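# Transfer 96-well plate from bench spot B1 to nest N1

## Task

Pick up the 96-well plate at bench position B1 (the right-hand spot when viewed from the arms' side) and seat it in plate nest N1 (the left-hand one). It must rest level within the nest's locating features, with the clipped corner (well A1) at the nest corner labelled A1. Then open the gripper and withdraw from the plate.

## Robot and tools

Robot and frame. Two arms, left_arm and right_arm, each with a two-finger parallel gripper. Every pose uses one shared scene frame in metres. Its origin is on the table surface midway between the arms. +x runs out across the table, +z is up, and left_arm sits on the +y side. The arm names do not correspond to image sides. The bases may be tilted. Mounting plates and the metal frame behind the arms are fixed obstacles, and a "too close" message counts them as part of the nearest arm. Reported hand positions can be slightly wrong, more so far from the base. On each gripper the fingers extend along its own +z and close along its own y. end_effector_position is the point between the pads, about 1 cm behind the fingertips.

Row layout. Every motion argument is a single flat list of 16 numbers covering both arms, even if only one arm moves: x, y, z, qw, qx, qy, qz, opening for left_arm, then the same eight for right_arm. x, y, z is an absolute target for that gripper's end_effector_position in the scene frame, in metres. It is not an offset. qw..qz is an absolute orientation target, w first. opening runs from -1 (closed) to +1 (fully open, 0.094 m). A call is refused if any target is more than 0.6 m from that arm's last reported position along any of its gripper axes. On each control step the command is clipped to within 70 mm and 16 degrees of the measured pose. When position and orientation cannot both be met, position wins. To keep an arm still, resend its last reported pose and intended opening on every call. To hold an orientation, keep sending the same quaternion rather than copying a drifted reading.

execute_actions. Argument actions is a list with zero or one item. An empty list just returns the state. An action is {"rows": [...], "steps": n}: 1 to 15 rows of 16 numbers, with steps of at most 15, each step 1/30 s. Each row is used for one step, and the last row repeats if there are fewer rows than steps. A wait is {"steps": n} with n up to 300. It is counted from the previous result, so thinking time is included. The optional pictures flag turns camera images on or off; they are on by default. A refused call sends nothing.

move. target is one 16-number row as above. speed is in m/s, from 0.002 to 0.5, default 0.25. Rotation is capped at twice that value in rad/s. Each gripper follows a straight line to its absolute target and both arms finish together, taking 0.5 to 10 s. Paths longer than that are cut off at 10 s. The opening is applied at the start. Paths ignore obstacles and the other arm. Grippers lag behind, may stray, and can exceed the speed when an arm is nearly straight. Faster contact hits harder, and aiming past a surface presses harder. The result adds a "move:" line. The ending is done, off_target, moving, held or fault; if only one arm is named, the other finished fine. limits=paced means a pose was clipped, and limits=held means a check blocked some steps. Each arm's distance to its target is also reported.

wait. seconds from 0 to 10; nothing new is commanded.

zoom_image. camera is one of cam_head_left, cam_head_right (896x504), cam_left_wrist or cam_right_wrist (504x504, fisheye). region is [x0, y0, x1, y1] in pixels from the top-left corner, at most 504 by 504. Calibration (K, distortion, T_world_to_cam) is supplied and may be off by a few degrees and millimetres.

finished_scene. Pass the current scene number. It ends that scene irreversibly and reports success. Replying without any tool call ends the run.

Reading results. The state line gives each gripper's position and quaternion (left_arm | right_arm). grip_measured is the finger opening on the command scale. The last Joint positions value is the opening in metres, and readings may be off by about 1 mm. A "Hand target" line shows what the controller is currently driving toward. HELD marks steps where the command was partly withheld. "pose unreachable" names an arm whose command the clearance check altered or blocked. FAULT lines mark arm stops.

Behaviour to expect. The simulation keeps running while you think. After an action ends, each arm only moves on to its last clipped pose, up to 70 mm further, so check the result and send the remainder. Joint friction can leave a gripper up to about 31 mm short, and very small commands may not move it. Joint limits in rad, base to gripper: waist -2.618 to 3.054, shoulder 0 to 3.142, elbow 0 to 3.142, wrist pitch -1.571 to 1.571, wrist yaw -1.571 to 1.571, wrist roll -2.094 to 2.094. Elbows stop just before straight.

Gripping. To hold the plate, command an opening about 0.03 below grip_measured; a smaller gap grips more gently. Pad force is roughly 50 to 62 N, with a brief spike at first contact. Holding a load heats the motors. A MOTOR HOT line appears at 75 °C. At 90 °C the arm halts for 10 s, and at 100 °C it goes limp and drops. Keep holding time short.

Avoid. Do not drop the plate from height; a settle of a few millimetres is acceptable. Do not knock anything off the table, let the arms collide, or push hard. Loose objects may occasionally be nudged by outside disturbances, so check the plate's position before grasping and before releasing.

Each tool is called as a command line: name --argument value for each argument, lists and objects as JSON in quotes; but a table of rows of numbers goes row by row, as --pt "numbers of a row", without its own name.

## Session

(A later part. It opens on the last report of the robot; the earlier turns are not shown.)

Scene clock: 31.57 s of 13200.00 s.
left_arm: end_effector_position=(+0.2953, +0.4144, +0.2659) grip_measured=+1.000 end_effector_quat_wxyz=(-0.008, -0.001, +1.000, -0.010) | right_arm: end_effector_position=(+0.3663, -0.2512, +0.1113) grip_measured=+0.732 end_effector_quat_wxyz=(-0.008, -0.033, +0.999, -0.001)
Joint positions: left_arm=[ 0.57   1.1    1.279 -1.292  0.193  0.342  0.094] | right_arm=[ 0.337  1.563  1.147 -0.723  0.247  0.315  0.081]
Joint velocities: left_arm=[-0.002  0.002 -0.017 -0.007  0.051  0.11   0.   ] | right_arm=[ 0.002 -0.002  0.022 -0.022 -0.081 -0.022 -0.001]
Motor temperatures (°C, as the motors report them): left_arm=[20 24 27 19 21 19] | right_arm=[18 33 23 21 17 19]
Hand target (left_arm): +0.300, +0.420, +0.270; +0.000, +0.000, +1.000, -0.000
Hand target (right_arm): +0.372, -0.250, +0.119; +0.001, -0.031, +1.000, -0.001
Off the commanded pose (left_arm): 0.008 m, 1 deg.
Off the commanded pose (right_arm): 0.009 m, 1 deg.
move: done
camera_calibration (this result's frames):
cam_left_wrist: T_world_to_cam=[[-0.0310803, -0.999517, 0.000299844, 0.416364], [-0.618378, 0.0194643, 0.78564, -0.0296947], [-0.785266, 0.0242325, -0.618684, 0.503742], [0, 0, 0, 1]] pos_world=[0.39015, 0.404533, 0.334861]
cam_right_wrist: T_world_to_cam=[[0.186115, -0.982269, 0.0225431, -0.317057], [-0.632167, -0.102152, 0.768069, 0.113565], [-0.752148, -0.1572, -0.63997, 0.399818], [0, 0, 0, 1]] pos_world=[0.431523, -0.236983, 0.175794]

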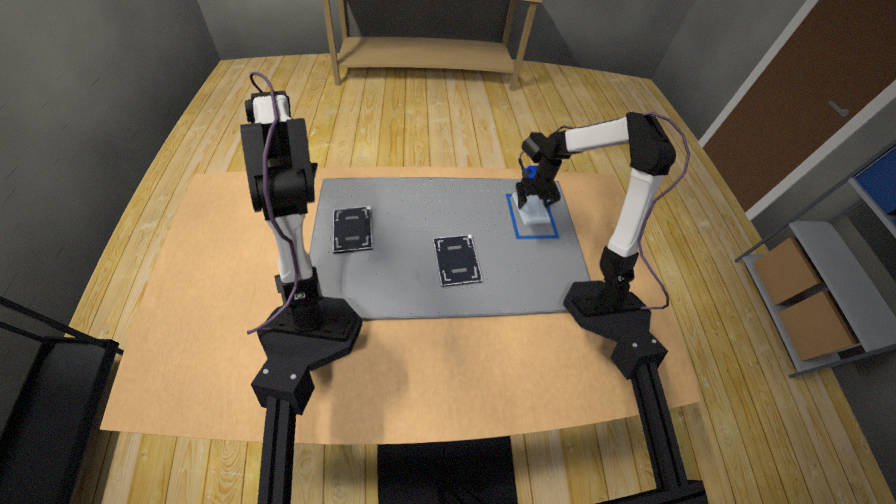

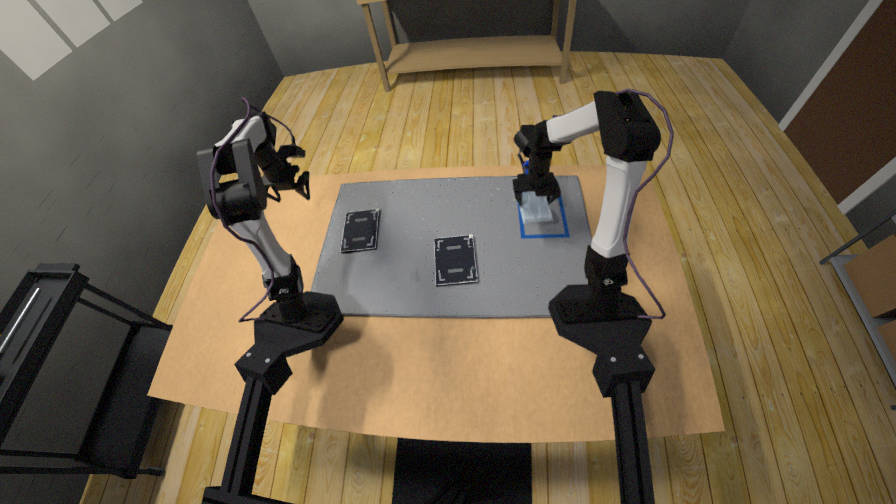

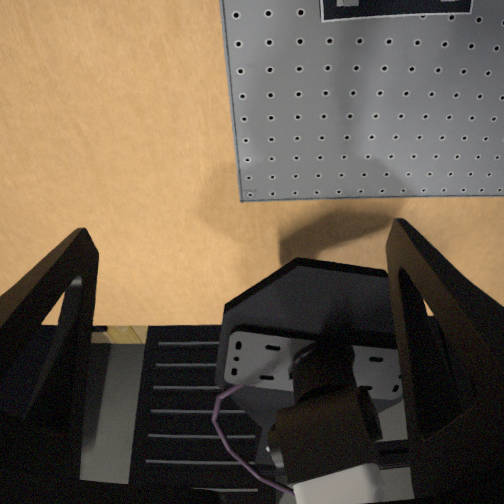

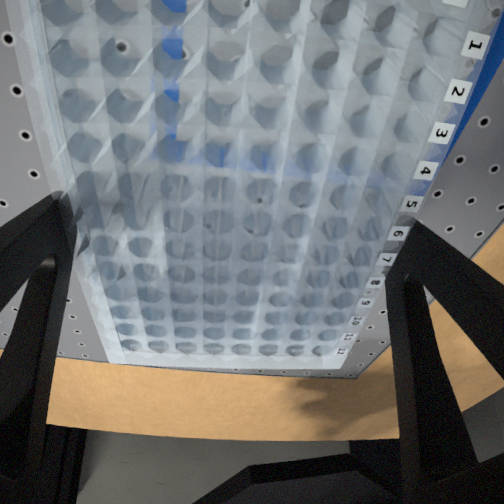

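move --target '[0.3,0.42,0.27,0,0,1,0,1,0.33,0.12,0.085,0,0,1,0,0.68]' --speed 0.15

move --target '[0.325,0.42,0.27,0,0,1,0,1,0.325,0.125,0.017,0,0,1,0,0.68]' --speed 0.025

Scene clock: 37.70 s of 13200.00 s.
left_arm: end_effector_position=(+0.2953, +0.4144, +0.2659) grip_measured=+1.000 end_effector_quat_wxyz=(-0.008, -0.001, +1.000, -0.010) | right_arm: end_effector_position=(+0.3357, +0.1221, +0.0902) grip_measured=+0.723 end_effector_quat_wxyz=(+0.036, -0.001, +0.998, +0.058)
Joint positions: left_arm=[ 0.57   1.1    1.279 -1.292  0.193  0.342  0.094] | right_arm=[ 0.998  2.786  2.83  -1.26   0.471  0.975  0.081]
Joint velocities: left_arm=[-0.012  0.002 -0.007 -0.066 -0.007  0.022  0.   ] | right_arm=[-0.012 -0.007 -0.007 -0.022  0.066  0.022  0.   ]
Motor temperatures (°C, as the motors report them): left_arm=[20 25 27 19 21 19] | right_arm=[18 34 23 21 17 19]
Hand target (left_arm): +0.300, +0.420, +0.270; +0.000, +0.000, +1.000, -0.000
Hand target (right_arm): +0.332, +0.120, +0.082; +0.035, -0.002, +0.998, +0.047
Off the commanded pose (left_arm): 0.008 m, 1 deg.
Off the commanded pose (right_arm): 0.008 m, 8 deg.
elbow stopped short (right arm): the move would have taken joint 3 (elbow) straighter than the controller allows; a more bent joint 3 avoids this.
After step 90, 0.17 s passed at rest.
move: off_target (right_arm)
camera_calibration (this result's frames):
cam_left_wrist: T_world_to_cam=[[-0.0310803, -0.999517, 0.000299844, 0.416364], [-0.618378, 0.0194643, 0.78564, -0.0296947], [-0.785266, 0.0242325, -0.618684, 0.503742], [0, 0, 0, 1]] pos_world=[0.39015, 0.404533, 0.334861]
cam_right_wrist: T_world_to_cam=[[0.124568, -0.988769, -0.0825782, 0.0866591], [-0.702832, -0.146678, 0.69607, 0.184173], [-0.700364, -0.0286697, -0.71321, 0.395509], [0, 0, 0, 1]] pos_world=[0.395648, 0.124039, 0.16104]

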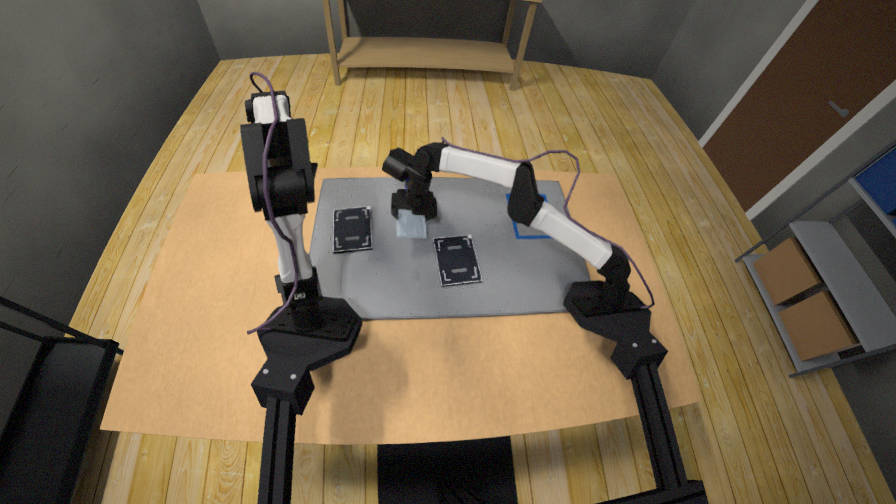

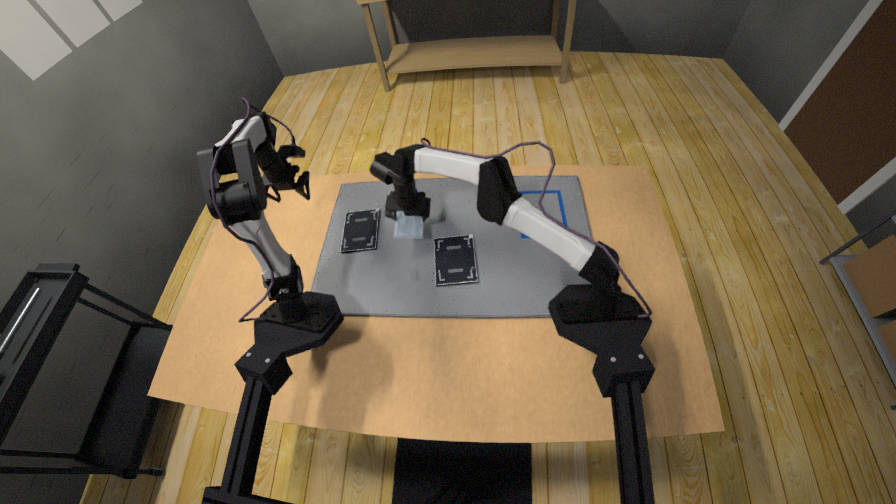

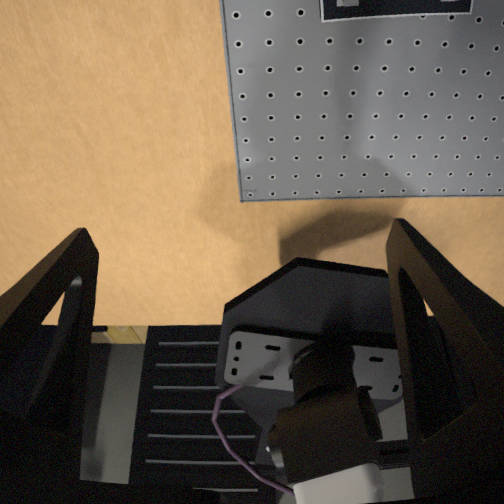

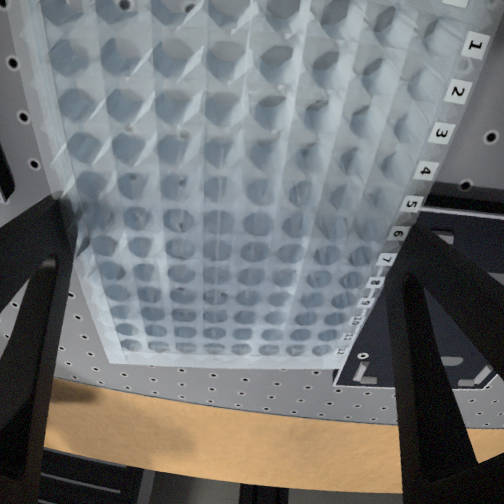

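Scene clock: 40.97 s of 13200.00 s.
left_arm: end_effector_position=(+0.3193, +0.4192, +0.2691) grip_measured=+1.000 end_effector_quat_wxyz=(-0.002, -0.000, +1.000, -0.003) | right_arm: end_effector_position=(+0.3231, +0.1248, +0.0307) grip_measured=+0.723 end_effector_quat_wxyz=(+0.029, -0.003, +0.999, +0.042)
Joint positions: left_arm=[ 0.545  1.175  1.374 -1.292  0.172  0.318  0.094] | right_arm=[ 0.97   2.899  2.83  -1.171  0.467  0.959  0.081]
Joint velocities: left_arm=[-0.007 -0.007  0.002  0.007 -0.007  0.007  0.   ] | right_arm=[-0.007  0.007  0.007 -0.066 -0.022 -0.022 -0.001]
Motor temperatures (°C, as the motors report them): left_arm=[20 25 28 19 21 19] | right_arm=[19 36 24 21 17 19]
Hand target (left_arm): +0.325, +0.420, +0.270; +0.000, +0.000, +1.000, -0.000
Hand target (right_arm): +0.324, +0.123, +0.017; +0.025, +0.000, +0.999, +0.041
Off the commanded pose (left_arm): 0.006 m, 0 deg.
Off the commanded pose (right_arm): 0.014 m, 6 deg.
elbow stopped short (right arm): the move would have taken joint 3 (elbow) straighter than the controller allows; a more bent joint 3 avoids this.
move: off_target (right_arm)
camera_calibration (this result's frames):
cam_left_wrist: T_world_to_cam=[[-0.0323766, -0.999371, -0.0144702, 0.426185], [-0.627621, 0.00906137, 0.778466, -0.00830295], [-0.777845, 0.0342859, -0.62752, 0.520241], [0, 0, 0, 1]] pos_world=[0.413255, 0.408155, 0.339092]
cam_right_wrist: T_world_to_cam=[[0.127089, -0.990419, -0.054027, 0.0845065], [-0.692764, -0.127613, 0.709784, 0.211083], [-0.709878, -0.0527774, -0.702345, 0.349969], [0, 0, 0, 1]] pos_world=[0.383926, 0.129104, 0.100542]

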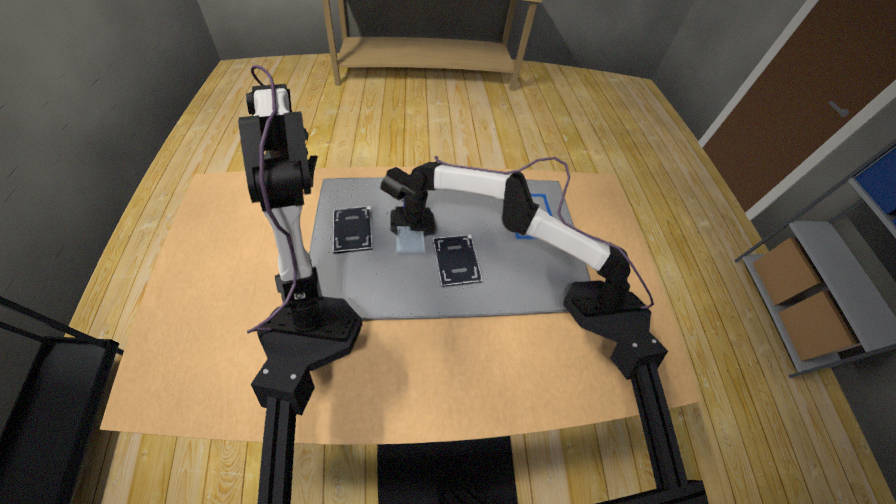

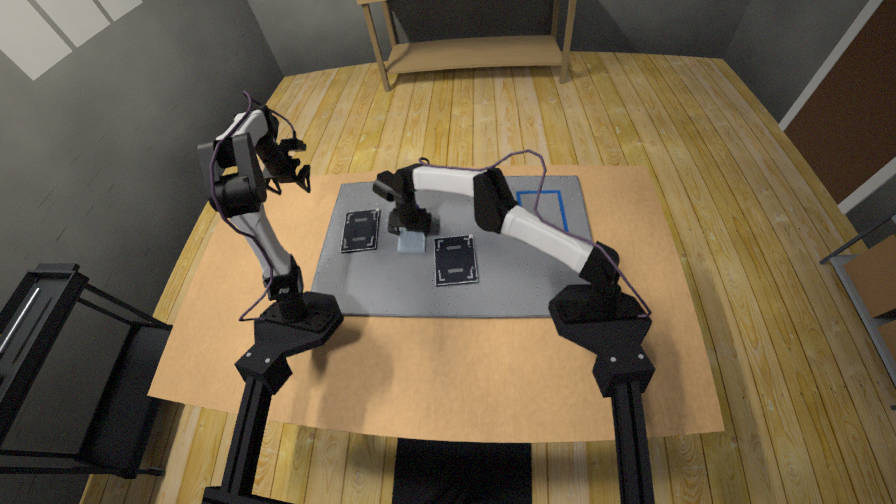

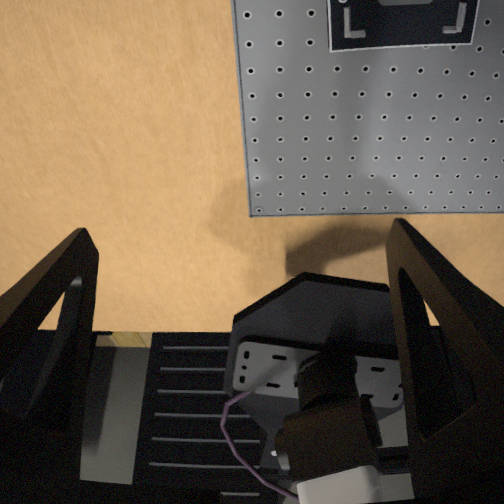

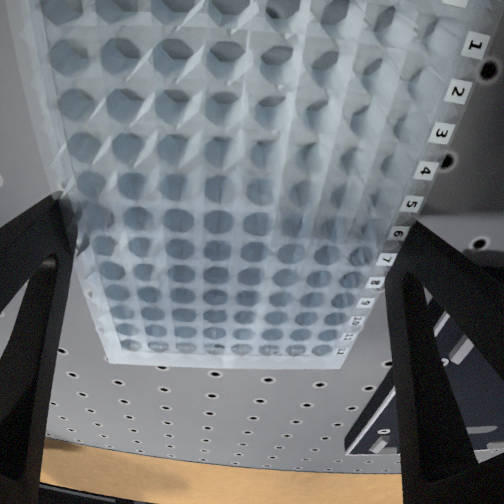

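move --target '[0.325,0.42,0.27,0,0,1,0,1,0.323,0.127,0.012,0.029,0,0.999,0.042,0.68]' --speed 0.01

move --target '[0.325,0.42,0.27,0,0,1,0,1,0.323,0.127,0.02,0.029,0,0.999,0.042,1]'

move --target '[0.325,0.42,0.27,0,0,1,0,1,0.323,0.12,0.11,0.029,0,0.999,0.042,1]' --speed 0.08

move --target '[0.325,0.42,0.27,0,0,1,0,1,0.3,-0.3,0.2,0,0,1,0,1]'

move --target '[0.40,0.13,0.18,0,0,1,0,1,0.3,-0.3,0.2,0,0,1,0,1]'

Scene clock: 47.23 s of 13200.00 s.
left_arm: end_effector_position=(+0.3192, +0.4192, +0.2691) grip_measured=+1.000 end_effector_quat_wxyz=(-0.002, -0.000, +1.000, -0.003) | right_arm: end_effector_position=(+0.3269, +0.1304, +0.0315) grip_measured=+0.723 end_effector_quat_wxyz=(+0.037, +0.003, +0.998, +0.054)
Joint positions: left_arm=[ 0.545  1.175  1.374 -1.292  0.172  0.317  0.094] | right_arm=[ 0.97   2.899  2.83  -1.141  0.467  0.956  0.081]
Joint velocities: left_arm=[-0.012 -0.017 -0.007 -0.11   0.051 -0.081  0.   ] | right_arm=[-0.007 -0.007  0.012  0.007 -0.022 -0.022 -0.   ]
Motor temperatures (°C, as the motors report them): left_arm=[20 25 28 19 21 19] | right_arm=[19 39 24 21 17 19]
Hand target (left_arm): +0.325, +0.420, +0.270; +0.000, -0.000, +1.000, -0.000
Hand target (right_arm): +0.322, +0.126, +0.012; +0.030, +0.000, +0.999, +0.044
Off the commanded pose (left_arm): 0.006 m, 0 deg.
Off the commanded pose (right_arm): 0.020 m, 2 deg.
After step 90, 1.17 s passed at rest.
move: off_target (right_arm)
camera_calibration (this result's frames):
cam_left_wrist: T_world_to_cam=[[-0.0319992, -0.999378, -0.0148299, 0.426225], [-0.62753, 0.00854006, 0.778546, -0.00814813], [-0.777935, 0.0342191, -0.627413, 0.520251], [0, 0, 0, 1]] pos_world=[0.413247, 0.408227, 0.339077]
cam_right_wrist: T_world_to_cam=[[0.117279, -0.990262, -0.0750175, 0.0934557], [-0.704132, -0.136185, 0.696888, 0.21915], [-0.700317, -0.0289082, -0.713246, 0.347676], [0, 0, 0, 1]] pos_world=[0.386833, 0.132441, 0.102266]

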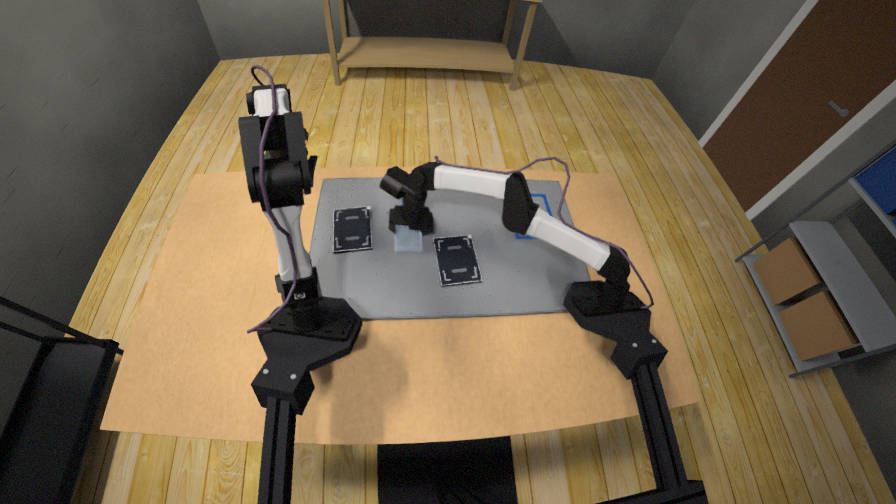

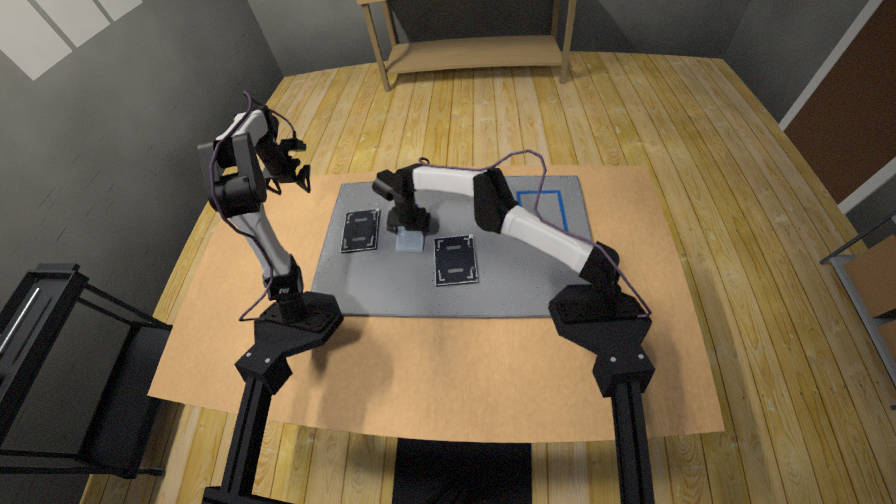

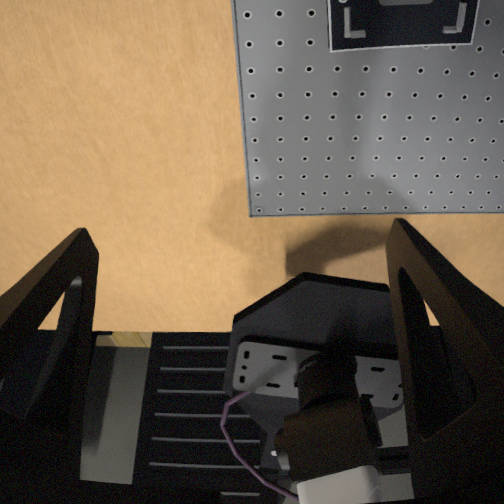

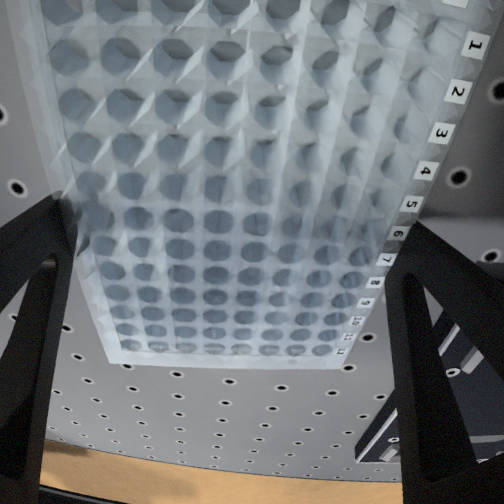

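Scene clock: 47.93 s of 13200.00 s.
left_arm: end_effector_position=(+0.3192, +0.4192, +0.2691) grip_measured=+1.000 end_effector_quat_wxyz=(-0.002, -0.000, +1.000, -0.003) | right_arm: end_effector_position=(+0.3269, +0.1304, +0.0315) grip_measured=+1.000 end_effector_quat_wxyz=(+0.037, +0.003, +0.998, +0.054)
Joint positions: left_arm=[ 0.545  1.175  1.374 -1.292  0.172  0.317  0.094] | right_arm=[ 0.97   2.899  2.83  -1.141  0.467  0.956  0.094]
Joint velocities: left_arm=[-0.002 -0.007 -0.002 -0.037 -0.051  0.007  0.   ] | right_arm=[ 0.002 -0.007 -0.007 -0.066 -0.037  0.037  0.   ]
Motor temperatures (°C, as the motors report them): left_arm=[20 25 28 19 21 19] | right_arm=[20 40 25 21 17 19]
Hand target (left_arm): +0.325, +0.420, +0.270; +0.000, +0.000, +1.000, -0.000
Hand target (right_arm): +0.323, +0.126, +0.020; +0.030, -0.000, +0.999, +0.044
Off the commanded pose (left_arm): 0.006 m, 0 deg.
Off the commanded pose (right_arm): 0.013 m, 2 deg.
move: off_target (right_arm)
camera_calibration (this result's frames):
cam_left_wrist: T_world_to_cam=[[-0.0319992, -0.999378, -0.0148299, 0.426225], [-0.62753, 0.00854006, 0.778546, -0.00814813], [-0.777935, 0.0342191, -0.627413, 0.520251], [0, 0, 0, 1]] pos_world=[0.413247, 0.408227, 0.339077]
cam_right_wrist: T_world_to_cam=[[0.117279, -0.990262, -0.0750175, 0.0934557], [-0.704132, -0.136185, 0.696888, 0.21915], [-0.700317, -0.0289082, -0.713246, 0.347676], [0, 0, 0, 1]] pos_world=[0.386833, 0.132441, 0.102266]

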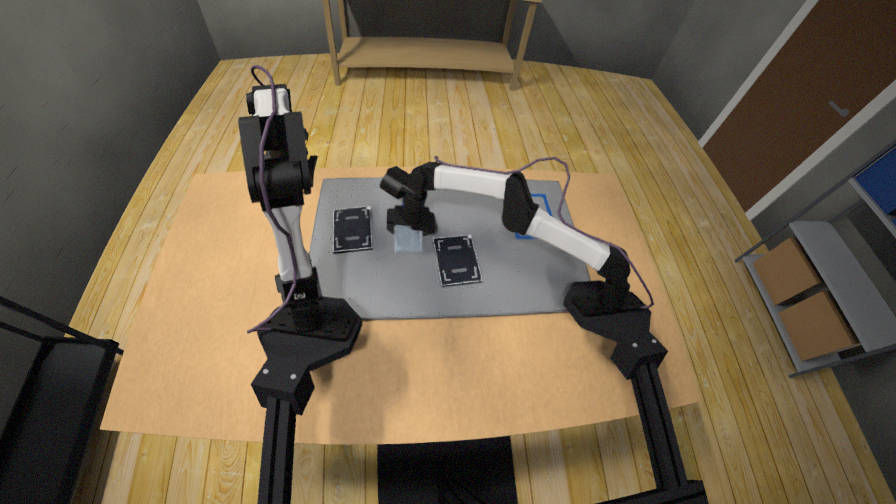

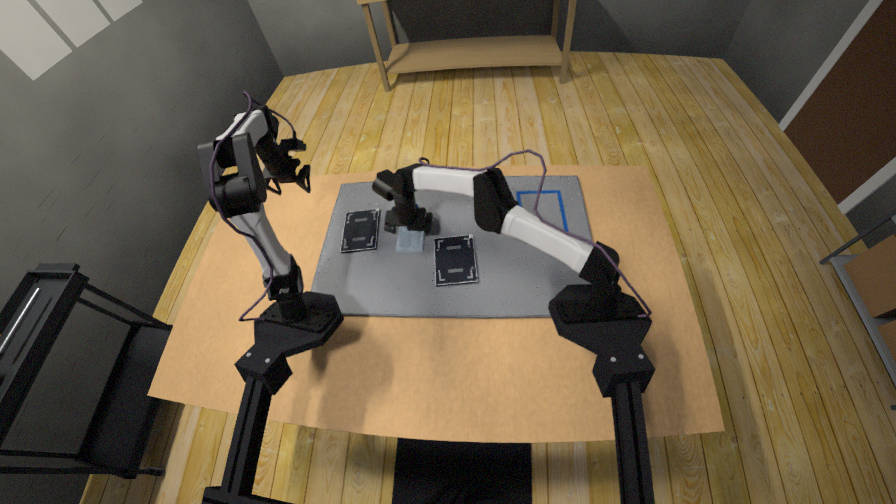

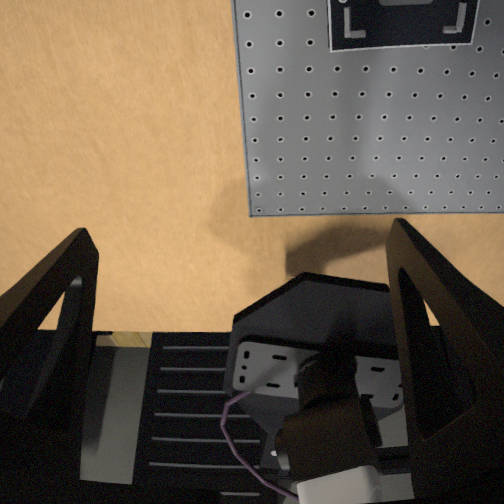

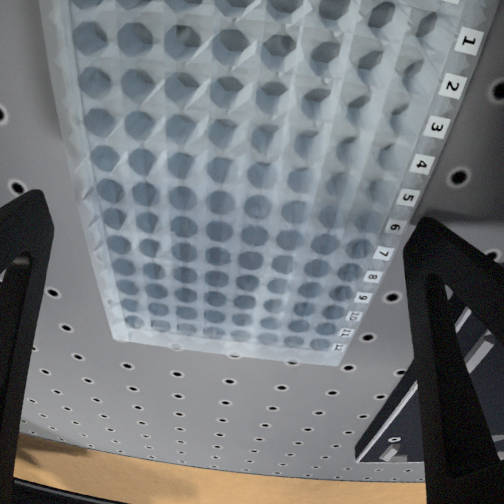

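Scene clock: 49.37 s of 13200.00 s.
left_arm: end_effector_position=(+0.3192, +0.4192, +0.2691) grip_measured=+1.000 end_effector_quat_wxyz=(-0.002, -0.000, +1.000, -0.003) | right_arm: end_effector_position=(+0.3186, +0.1218, +0.1012) grip_measured=+1.000 end_effector_quat_wxyz=(+0.028, -0.006, +0.998, +0.047)
Joint positions: left_arm=[ 0.545  1.175  1.374 -1.292  0.172  0.317  0.094] | right_arm=[ 1.031  2.777  2.83  -1.315  0.479  1.015  0.094]
Joint velocities: left_arm=[-0.002 -0.002  0.002 -0.037 -0.022  0.066  0.   ] | right_arm=[ 0.017 -0.007 -0.002  0.022  0.022  0.022  0.   ]
Motor temperatures (°C, as the motors report them): left_arm=[20 25 28 19 21 19] | right_arm=[20 41 25 21 17 19]
Hand target (left_arm): +0.325, +0.420, +0.270; +0.000, +0.000, +1.000, -0.000
Hand target (right_arm): +0.323, +0.121, +0.110; +0.034, -0.000, +0.998, +0.050
Off the commanded pose (left_arm): 0.006 m, 0 deg.
Off the commanded pose (right_arm): 0.010 m, 1 deg.
elbow stopped short (right arm): the move would have taken joint 3 (elbow) straighter than the controller allows; a more bent joint 3 avoids this.
move: done
camera_calibration (this result's frames):
cam_left_wrist: T_world_to_cam=[[-0.0319992, -0.999378, -0.0148299, 0.426225], [-0.62753, 0.00854006, 0.778546, -0.00814813], [-0.777935, 0.0342191, -0.627413, 0.520251], [0, 0, 0, 1]] pos_world=[0.413247, 0.408227, 0.339077]
cam_right_wrist: T_world_to_cam=[[0.13319, -0.989071, -0.0632371, 0.0847411], [-0.690006, -0.138341, 0.71046, 0.157953], [-0.711443, -0.0509917, -0.700891, 0.396299], [0, 0, 0, 1]] pos_world=[0.379646, 0.125874, 0.170902]

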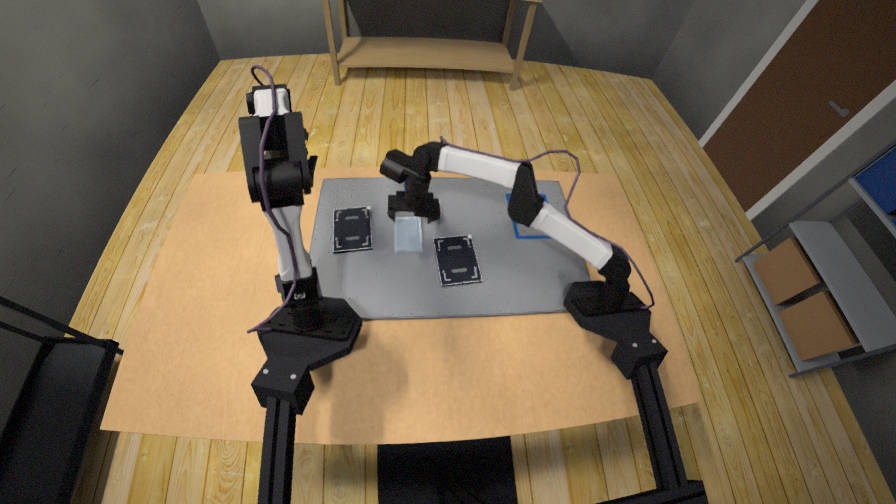

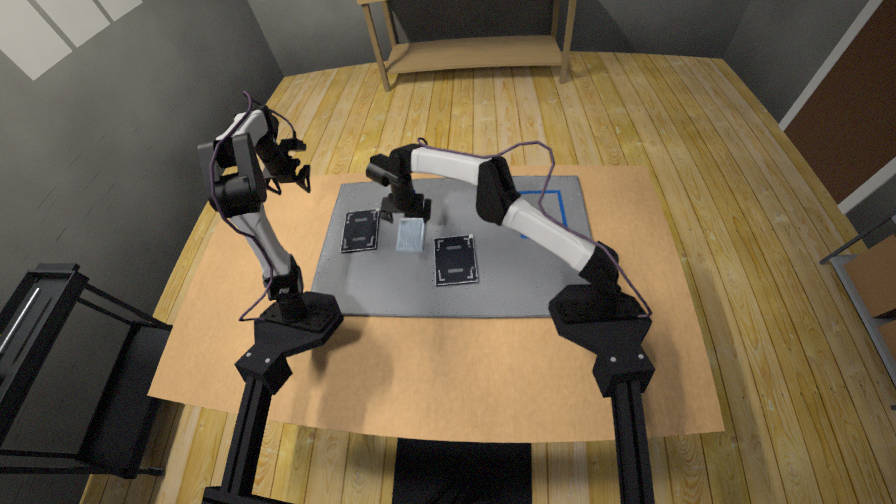

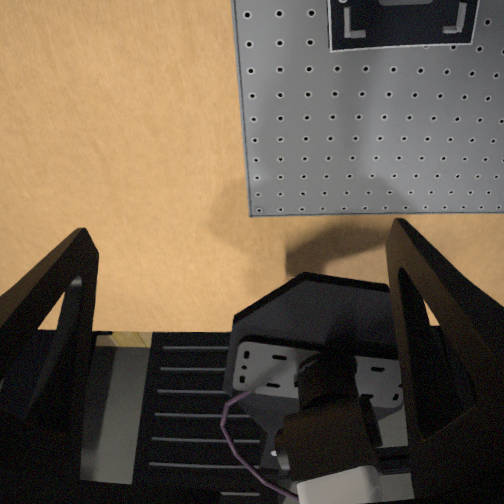

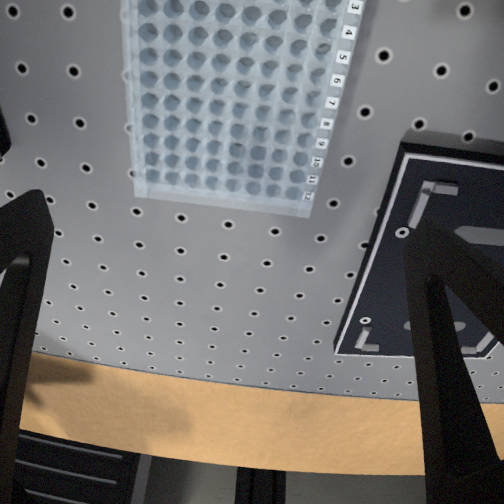

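Scene clock: 51.80 s of 13200.00 s.
left_arm: end_effector_position=(+0.3192, +0.4192, +0.2691) grip_measured=+1.000 end_effector_quat_wxyz=(-0.002, -0.000, +1.000, -0.003) | right_arm: end_effector_position=(+0.3112, -0.2946, +0.2078) grip_measured=+1.000 end_effector_quat_wxyz=(+0.012, +0.005, +1.000, +0.007)
Joint positions: left_arm=[ 0.545  1.175  1.374 -1.292  0.172  0.317  0.094] | right_arm=[ 0.361  1.118  1.027 -1.009  0.258  0.403  0.094]
Joint velocities: left_arm=[-0.022  0.012  0.007 -0.022  0.022 -0.051  0.   ] | right_arm=[ 0.017  0.002 -0.007  0.007 -0.066 -0.022  0.   ]
Motor temperatures (°C, as the motors report them): left_arm=[20 25 28 19 21 19] | right_arm=[20 41 24 21 17 19]
Hand target (left_arm): +0.325, +0.420, +0.270; +0.000, +0.000, +1.000, -0.000
Hand target (right_arm): +0.300, -0.299, +0.203; -0.005, +0.002, +1.000, +0.003
Off the commanded pose (left_arm): 0.006 m, 0 deg.
Off the commanded pose (right_arm): 0.015 m, 2 deg.
move: off_target (right_arm)
camera_calibration (this result's frames):
cam_left_wrist: T_world_to_cam=[[-0.0319992, -0.999378, -0.0148299, 0.426225], [-0.62753, 0.00854006, 0.778546, -0.00814813], [-0.777935, 0.0342191, -0.627413, 0.520251], [0, 0, 0, 1]] pos_world=[0.413247, 0.408227, 0.339077]
cam_right_wrist: T_world_to_cam=[[0.109598, -0.993896, 0.0126416, -0.329187], [-0.668534, -0.0642961, 0.740897, 0.0282802], [-0.735561, -0.0896518, -0.6715, 0.434572], [0, 0, 0, 1]] pos_world=[0.374638, -0.286399, 0.275024]

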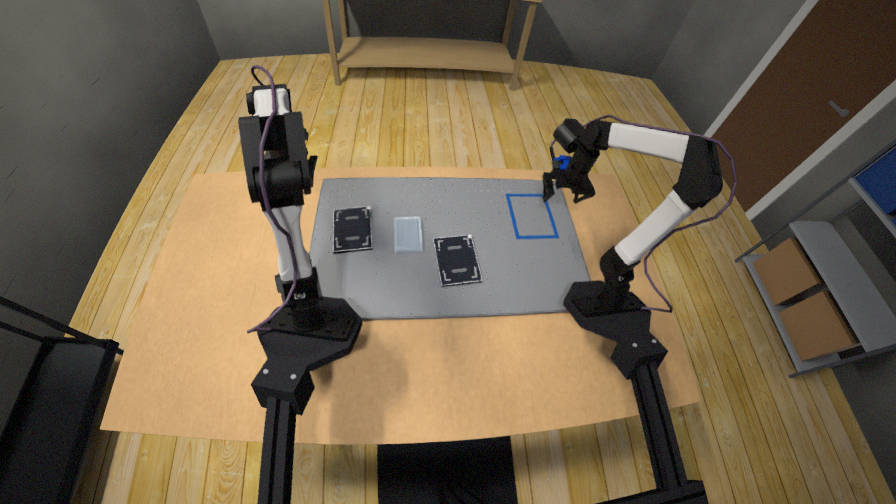

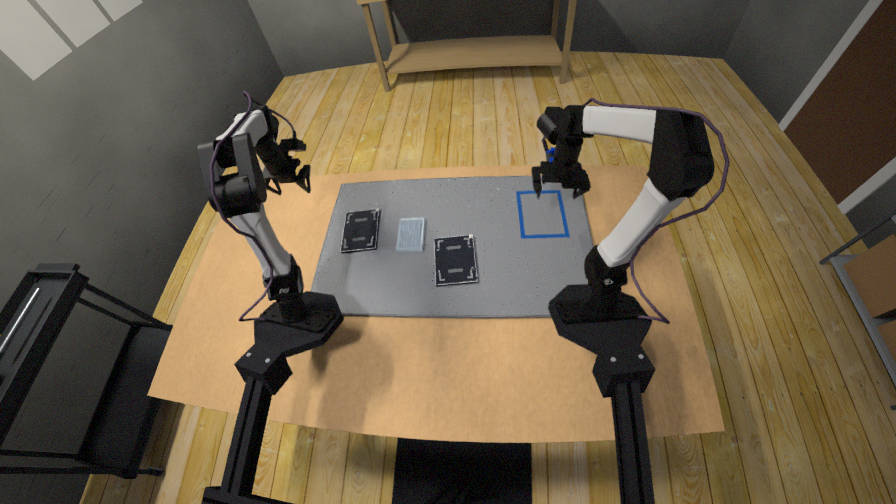

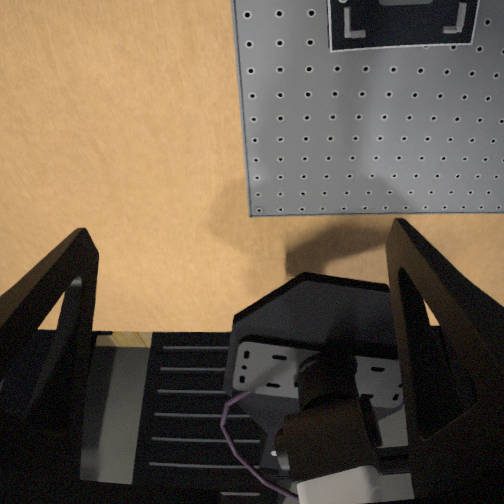

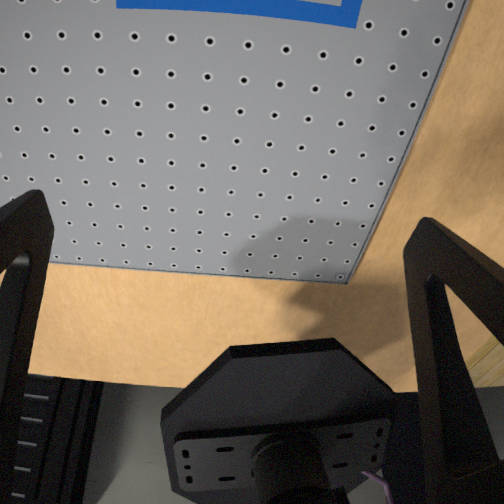

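Scene clock: 53.63 s of 13200.00 s.
left_arm: end_effector_position=(+0.3937, +0.1278, +0.1757) grip_measured=+1.000 end_effector_quat_wxyz=(-0.006, +0.007, +1.000, +0.001) | right_arm: end_effector_position=(+0.3059, -0.2956, +0.2037) grip_measured=+1.000 end_effector_quat_wxyz=(+0.004, -0.000, +1.000, +0.003)
Joint positions: left_arm=[-0.497  1.829  1.798 -1.145 -0.313 -0.608  0.094] | right_arm=[ 0.361  1.118  1.009 -1.008  0.258  0.396  0.094]
Joint velocities: left_arm=[ 0.002  0.012 -0.002 -0.066  0.022  0.007  0.   ] | right_arm=[-0.012 -0.002 -0.007 -0.022  0.081 -0.022  0.   ]
Motor temperatures (°C, as the motors report them): left_arm=[20 25 29 19 21 19] | right_arm=[20 41 24 21 17 19]
Hand target (left_arm): +0.395, +0.129, +0.179; -0.004, +0.003, +1.000, +0.006
Hand target (right_arm): +0.300, -0.300, +0.200; -0.000, +0.000, +1.000, -0.000
Off the commanded pose (left_arm): 0.008 m, 1 deg.
Off the commanded pose (right_arm): 0.008 m, 1 deg.
move: done
camera_calibration (this result's frames):
cam_left_wrist: T_world_to_cam=[[-0.046162, -0.99868, -0.0225392, 0.14281], [-0.621499, 0.0110485, 0.783337, 0.110258], [-0.782054, 0.0501685, -0.621188, 0.528015], [0, 0, 0, 1]] pos_world=[0.488054, 0.114914, 0.244846]
cam_right_wrist: T_world_to_cam=[[0.121221, -0.992477, 0.0171985, -0.333633], [-0.656942, -0.0672255, 0.750938, 0.0213092], [-0.744133, -0.102328, -0.660148, 0.424373], [0, 0, 0, 1]] pos_world=[0.370232, -0.286266, 0.269885]

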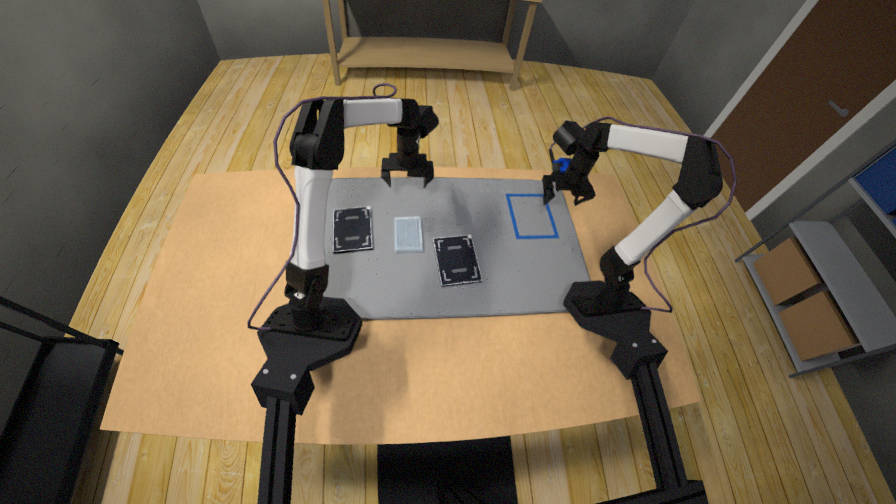

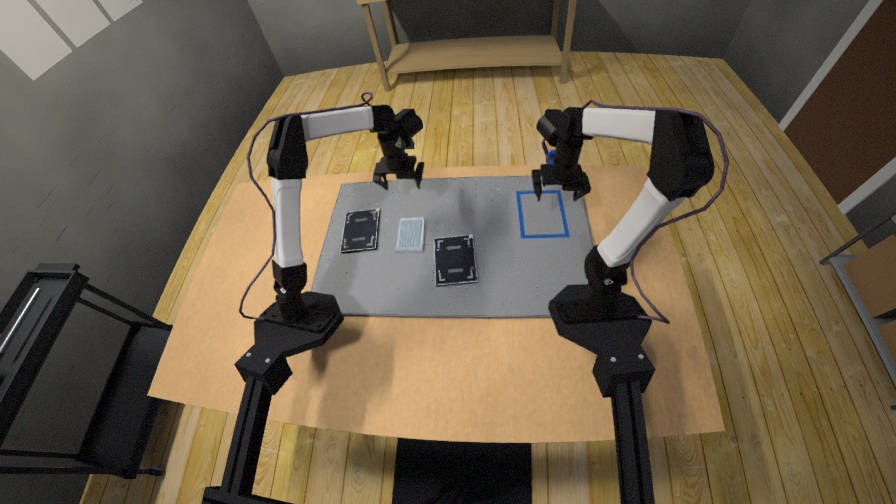

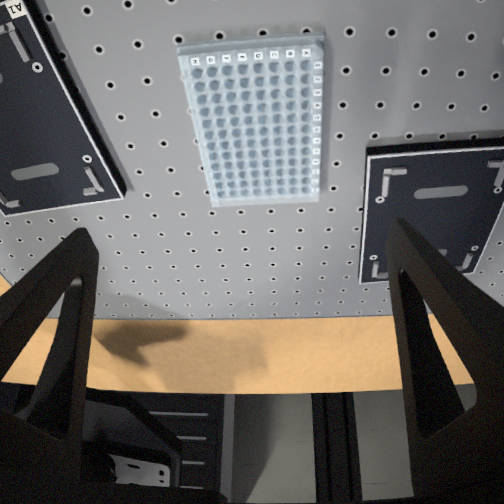

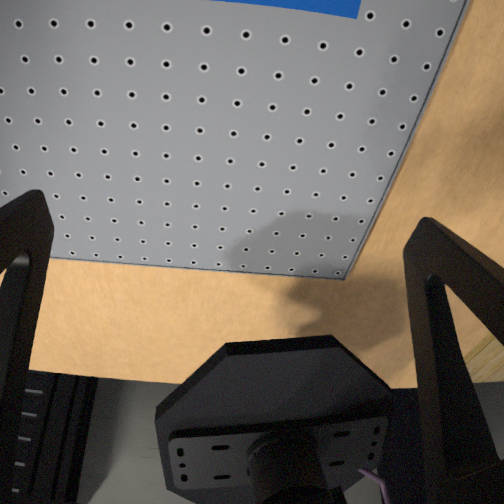

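execute_actions --actions '[]'

Scene clock: 60.60 s of 13200.00 s.
left_arm: end_effector_position=(+0.3934, +0.1282, +0.1757) grip_measured=+1.000 end_effector_quat_wxyz=(-0.006, +0.006, +1.000, +0.002) | right_arm: end_effector_position=(+0.3059, -0.2956, +0.2037) grip_measured=+1.000 end_effector_quat_wxyz=(+0.004, -0.000, +1.000, +0.003)
Joint positions: left_arm=[-0.497  1.829  1.798 -1.147 -0.314 -0.611  0.094] | right_arm=[ 0.361  1.118  1.009 -1.008  0.258  0.396  0.094]
Joint velocities: left_arm=[-0.017 -0.002  0.002  0.051 -0.022 -0.037  0.   ] | right_arm=[ 0.002  0.012  0.007  0.022 -0.022 -0.022  0.   ]
Motor temperatures (°C, as the motors report them): left_arm=[20 27 29 19 21 19] | right_arm=[19 40 24 21 17 19]
Hand target (left_arm): +0.395, +0.129, +0.179; -0.004, +0.003, +1.000, +0.005
Hand target (right_arm): +0.300, -0.300, +0.200; -0.000, +0.000, +1.000, -0.000
Off the commanded pose (left_arm): 0.008 m, 1 deg.
Off the commanded pose (right_arm): 0.008 m, 1 deg.
Steps of this call (steps 1 to 90: nothing new was sent; then 3.97 s passed at rest). Readings (end_effector_position):
1: left_arm (+0.3936, +0.1279, +0.1757) | right_arm (+0.3059, -0.2956, +0.2037)
2: left_arm (+0.3936, +0.1280, +0.1757) | right_arm (+0.3059, -0.2956, +0.2037)
4: left_arm (+0.3935, +0.1281, +0.1757) | right_arm (+0.3059, -0.2956, +0.2037)
8: left_arm (+0.3935, +0.1281, +0.1757) | right_arm (+0.3059, -0.2956, +0.2037)
90: the state above
camera_calibration (this result's frames):
cam_left_wrist: T_world_to_cam=[[-0.0445029, -0.998709, -0.0245075, 0.142919], [-0.620886, 0.00843174, 0.783856, 0.110096], [-0.782637, 0.0501002, -0.620459, 0.527908], [0, 0, 0, 1]] pos_world=[0.487878, 0.115358, 0.244749]
cam_right_wrist: T_world_to_cam=[[0.121221, -0.992477, 0.0171985, -0.333633], [-0.656942, -0.0672255, 0.750938, 0.0213092], [-0.744133, -0.102328, -0.660148, 0.424373], [0, 0, 0, 1]] pos_world=[0.370232, -0.286266, 0.269885]

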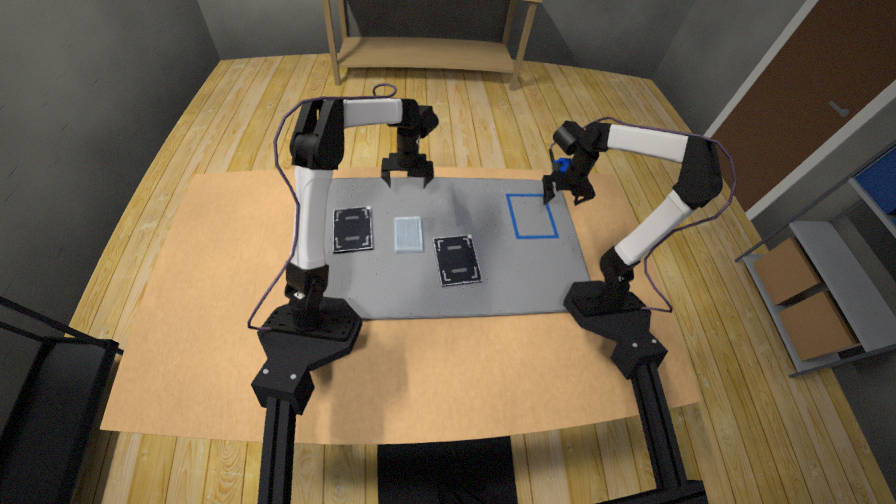

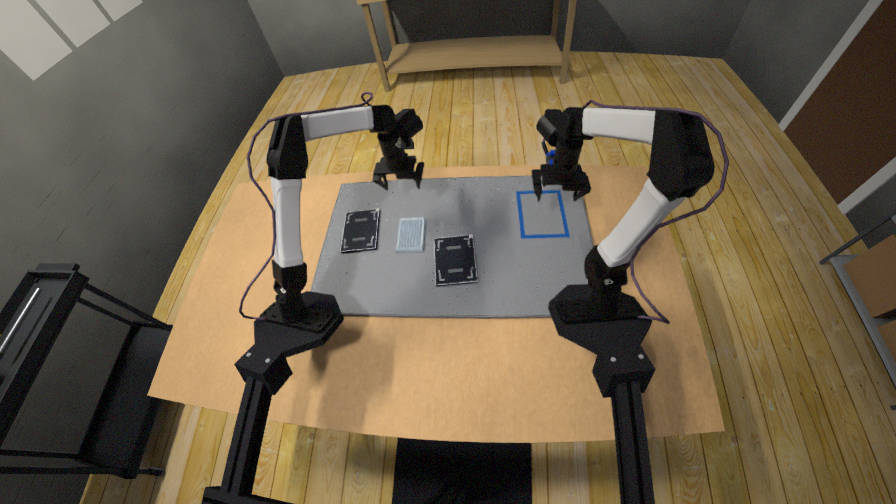

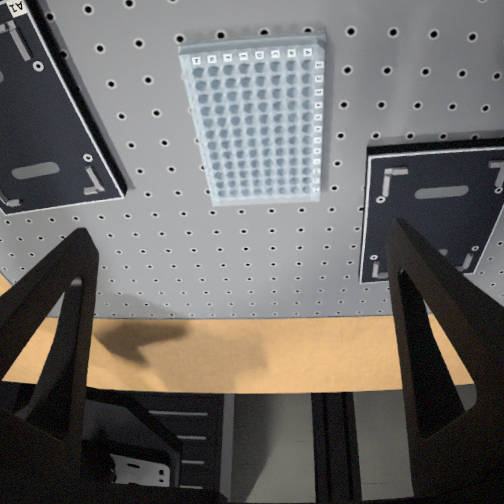

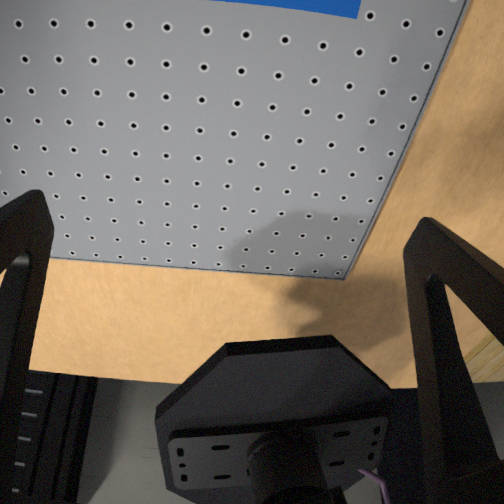

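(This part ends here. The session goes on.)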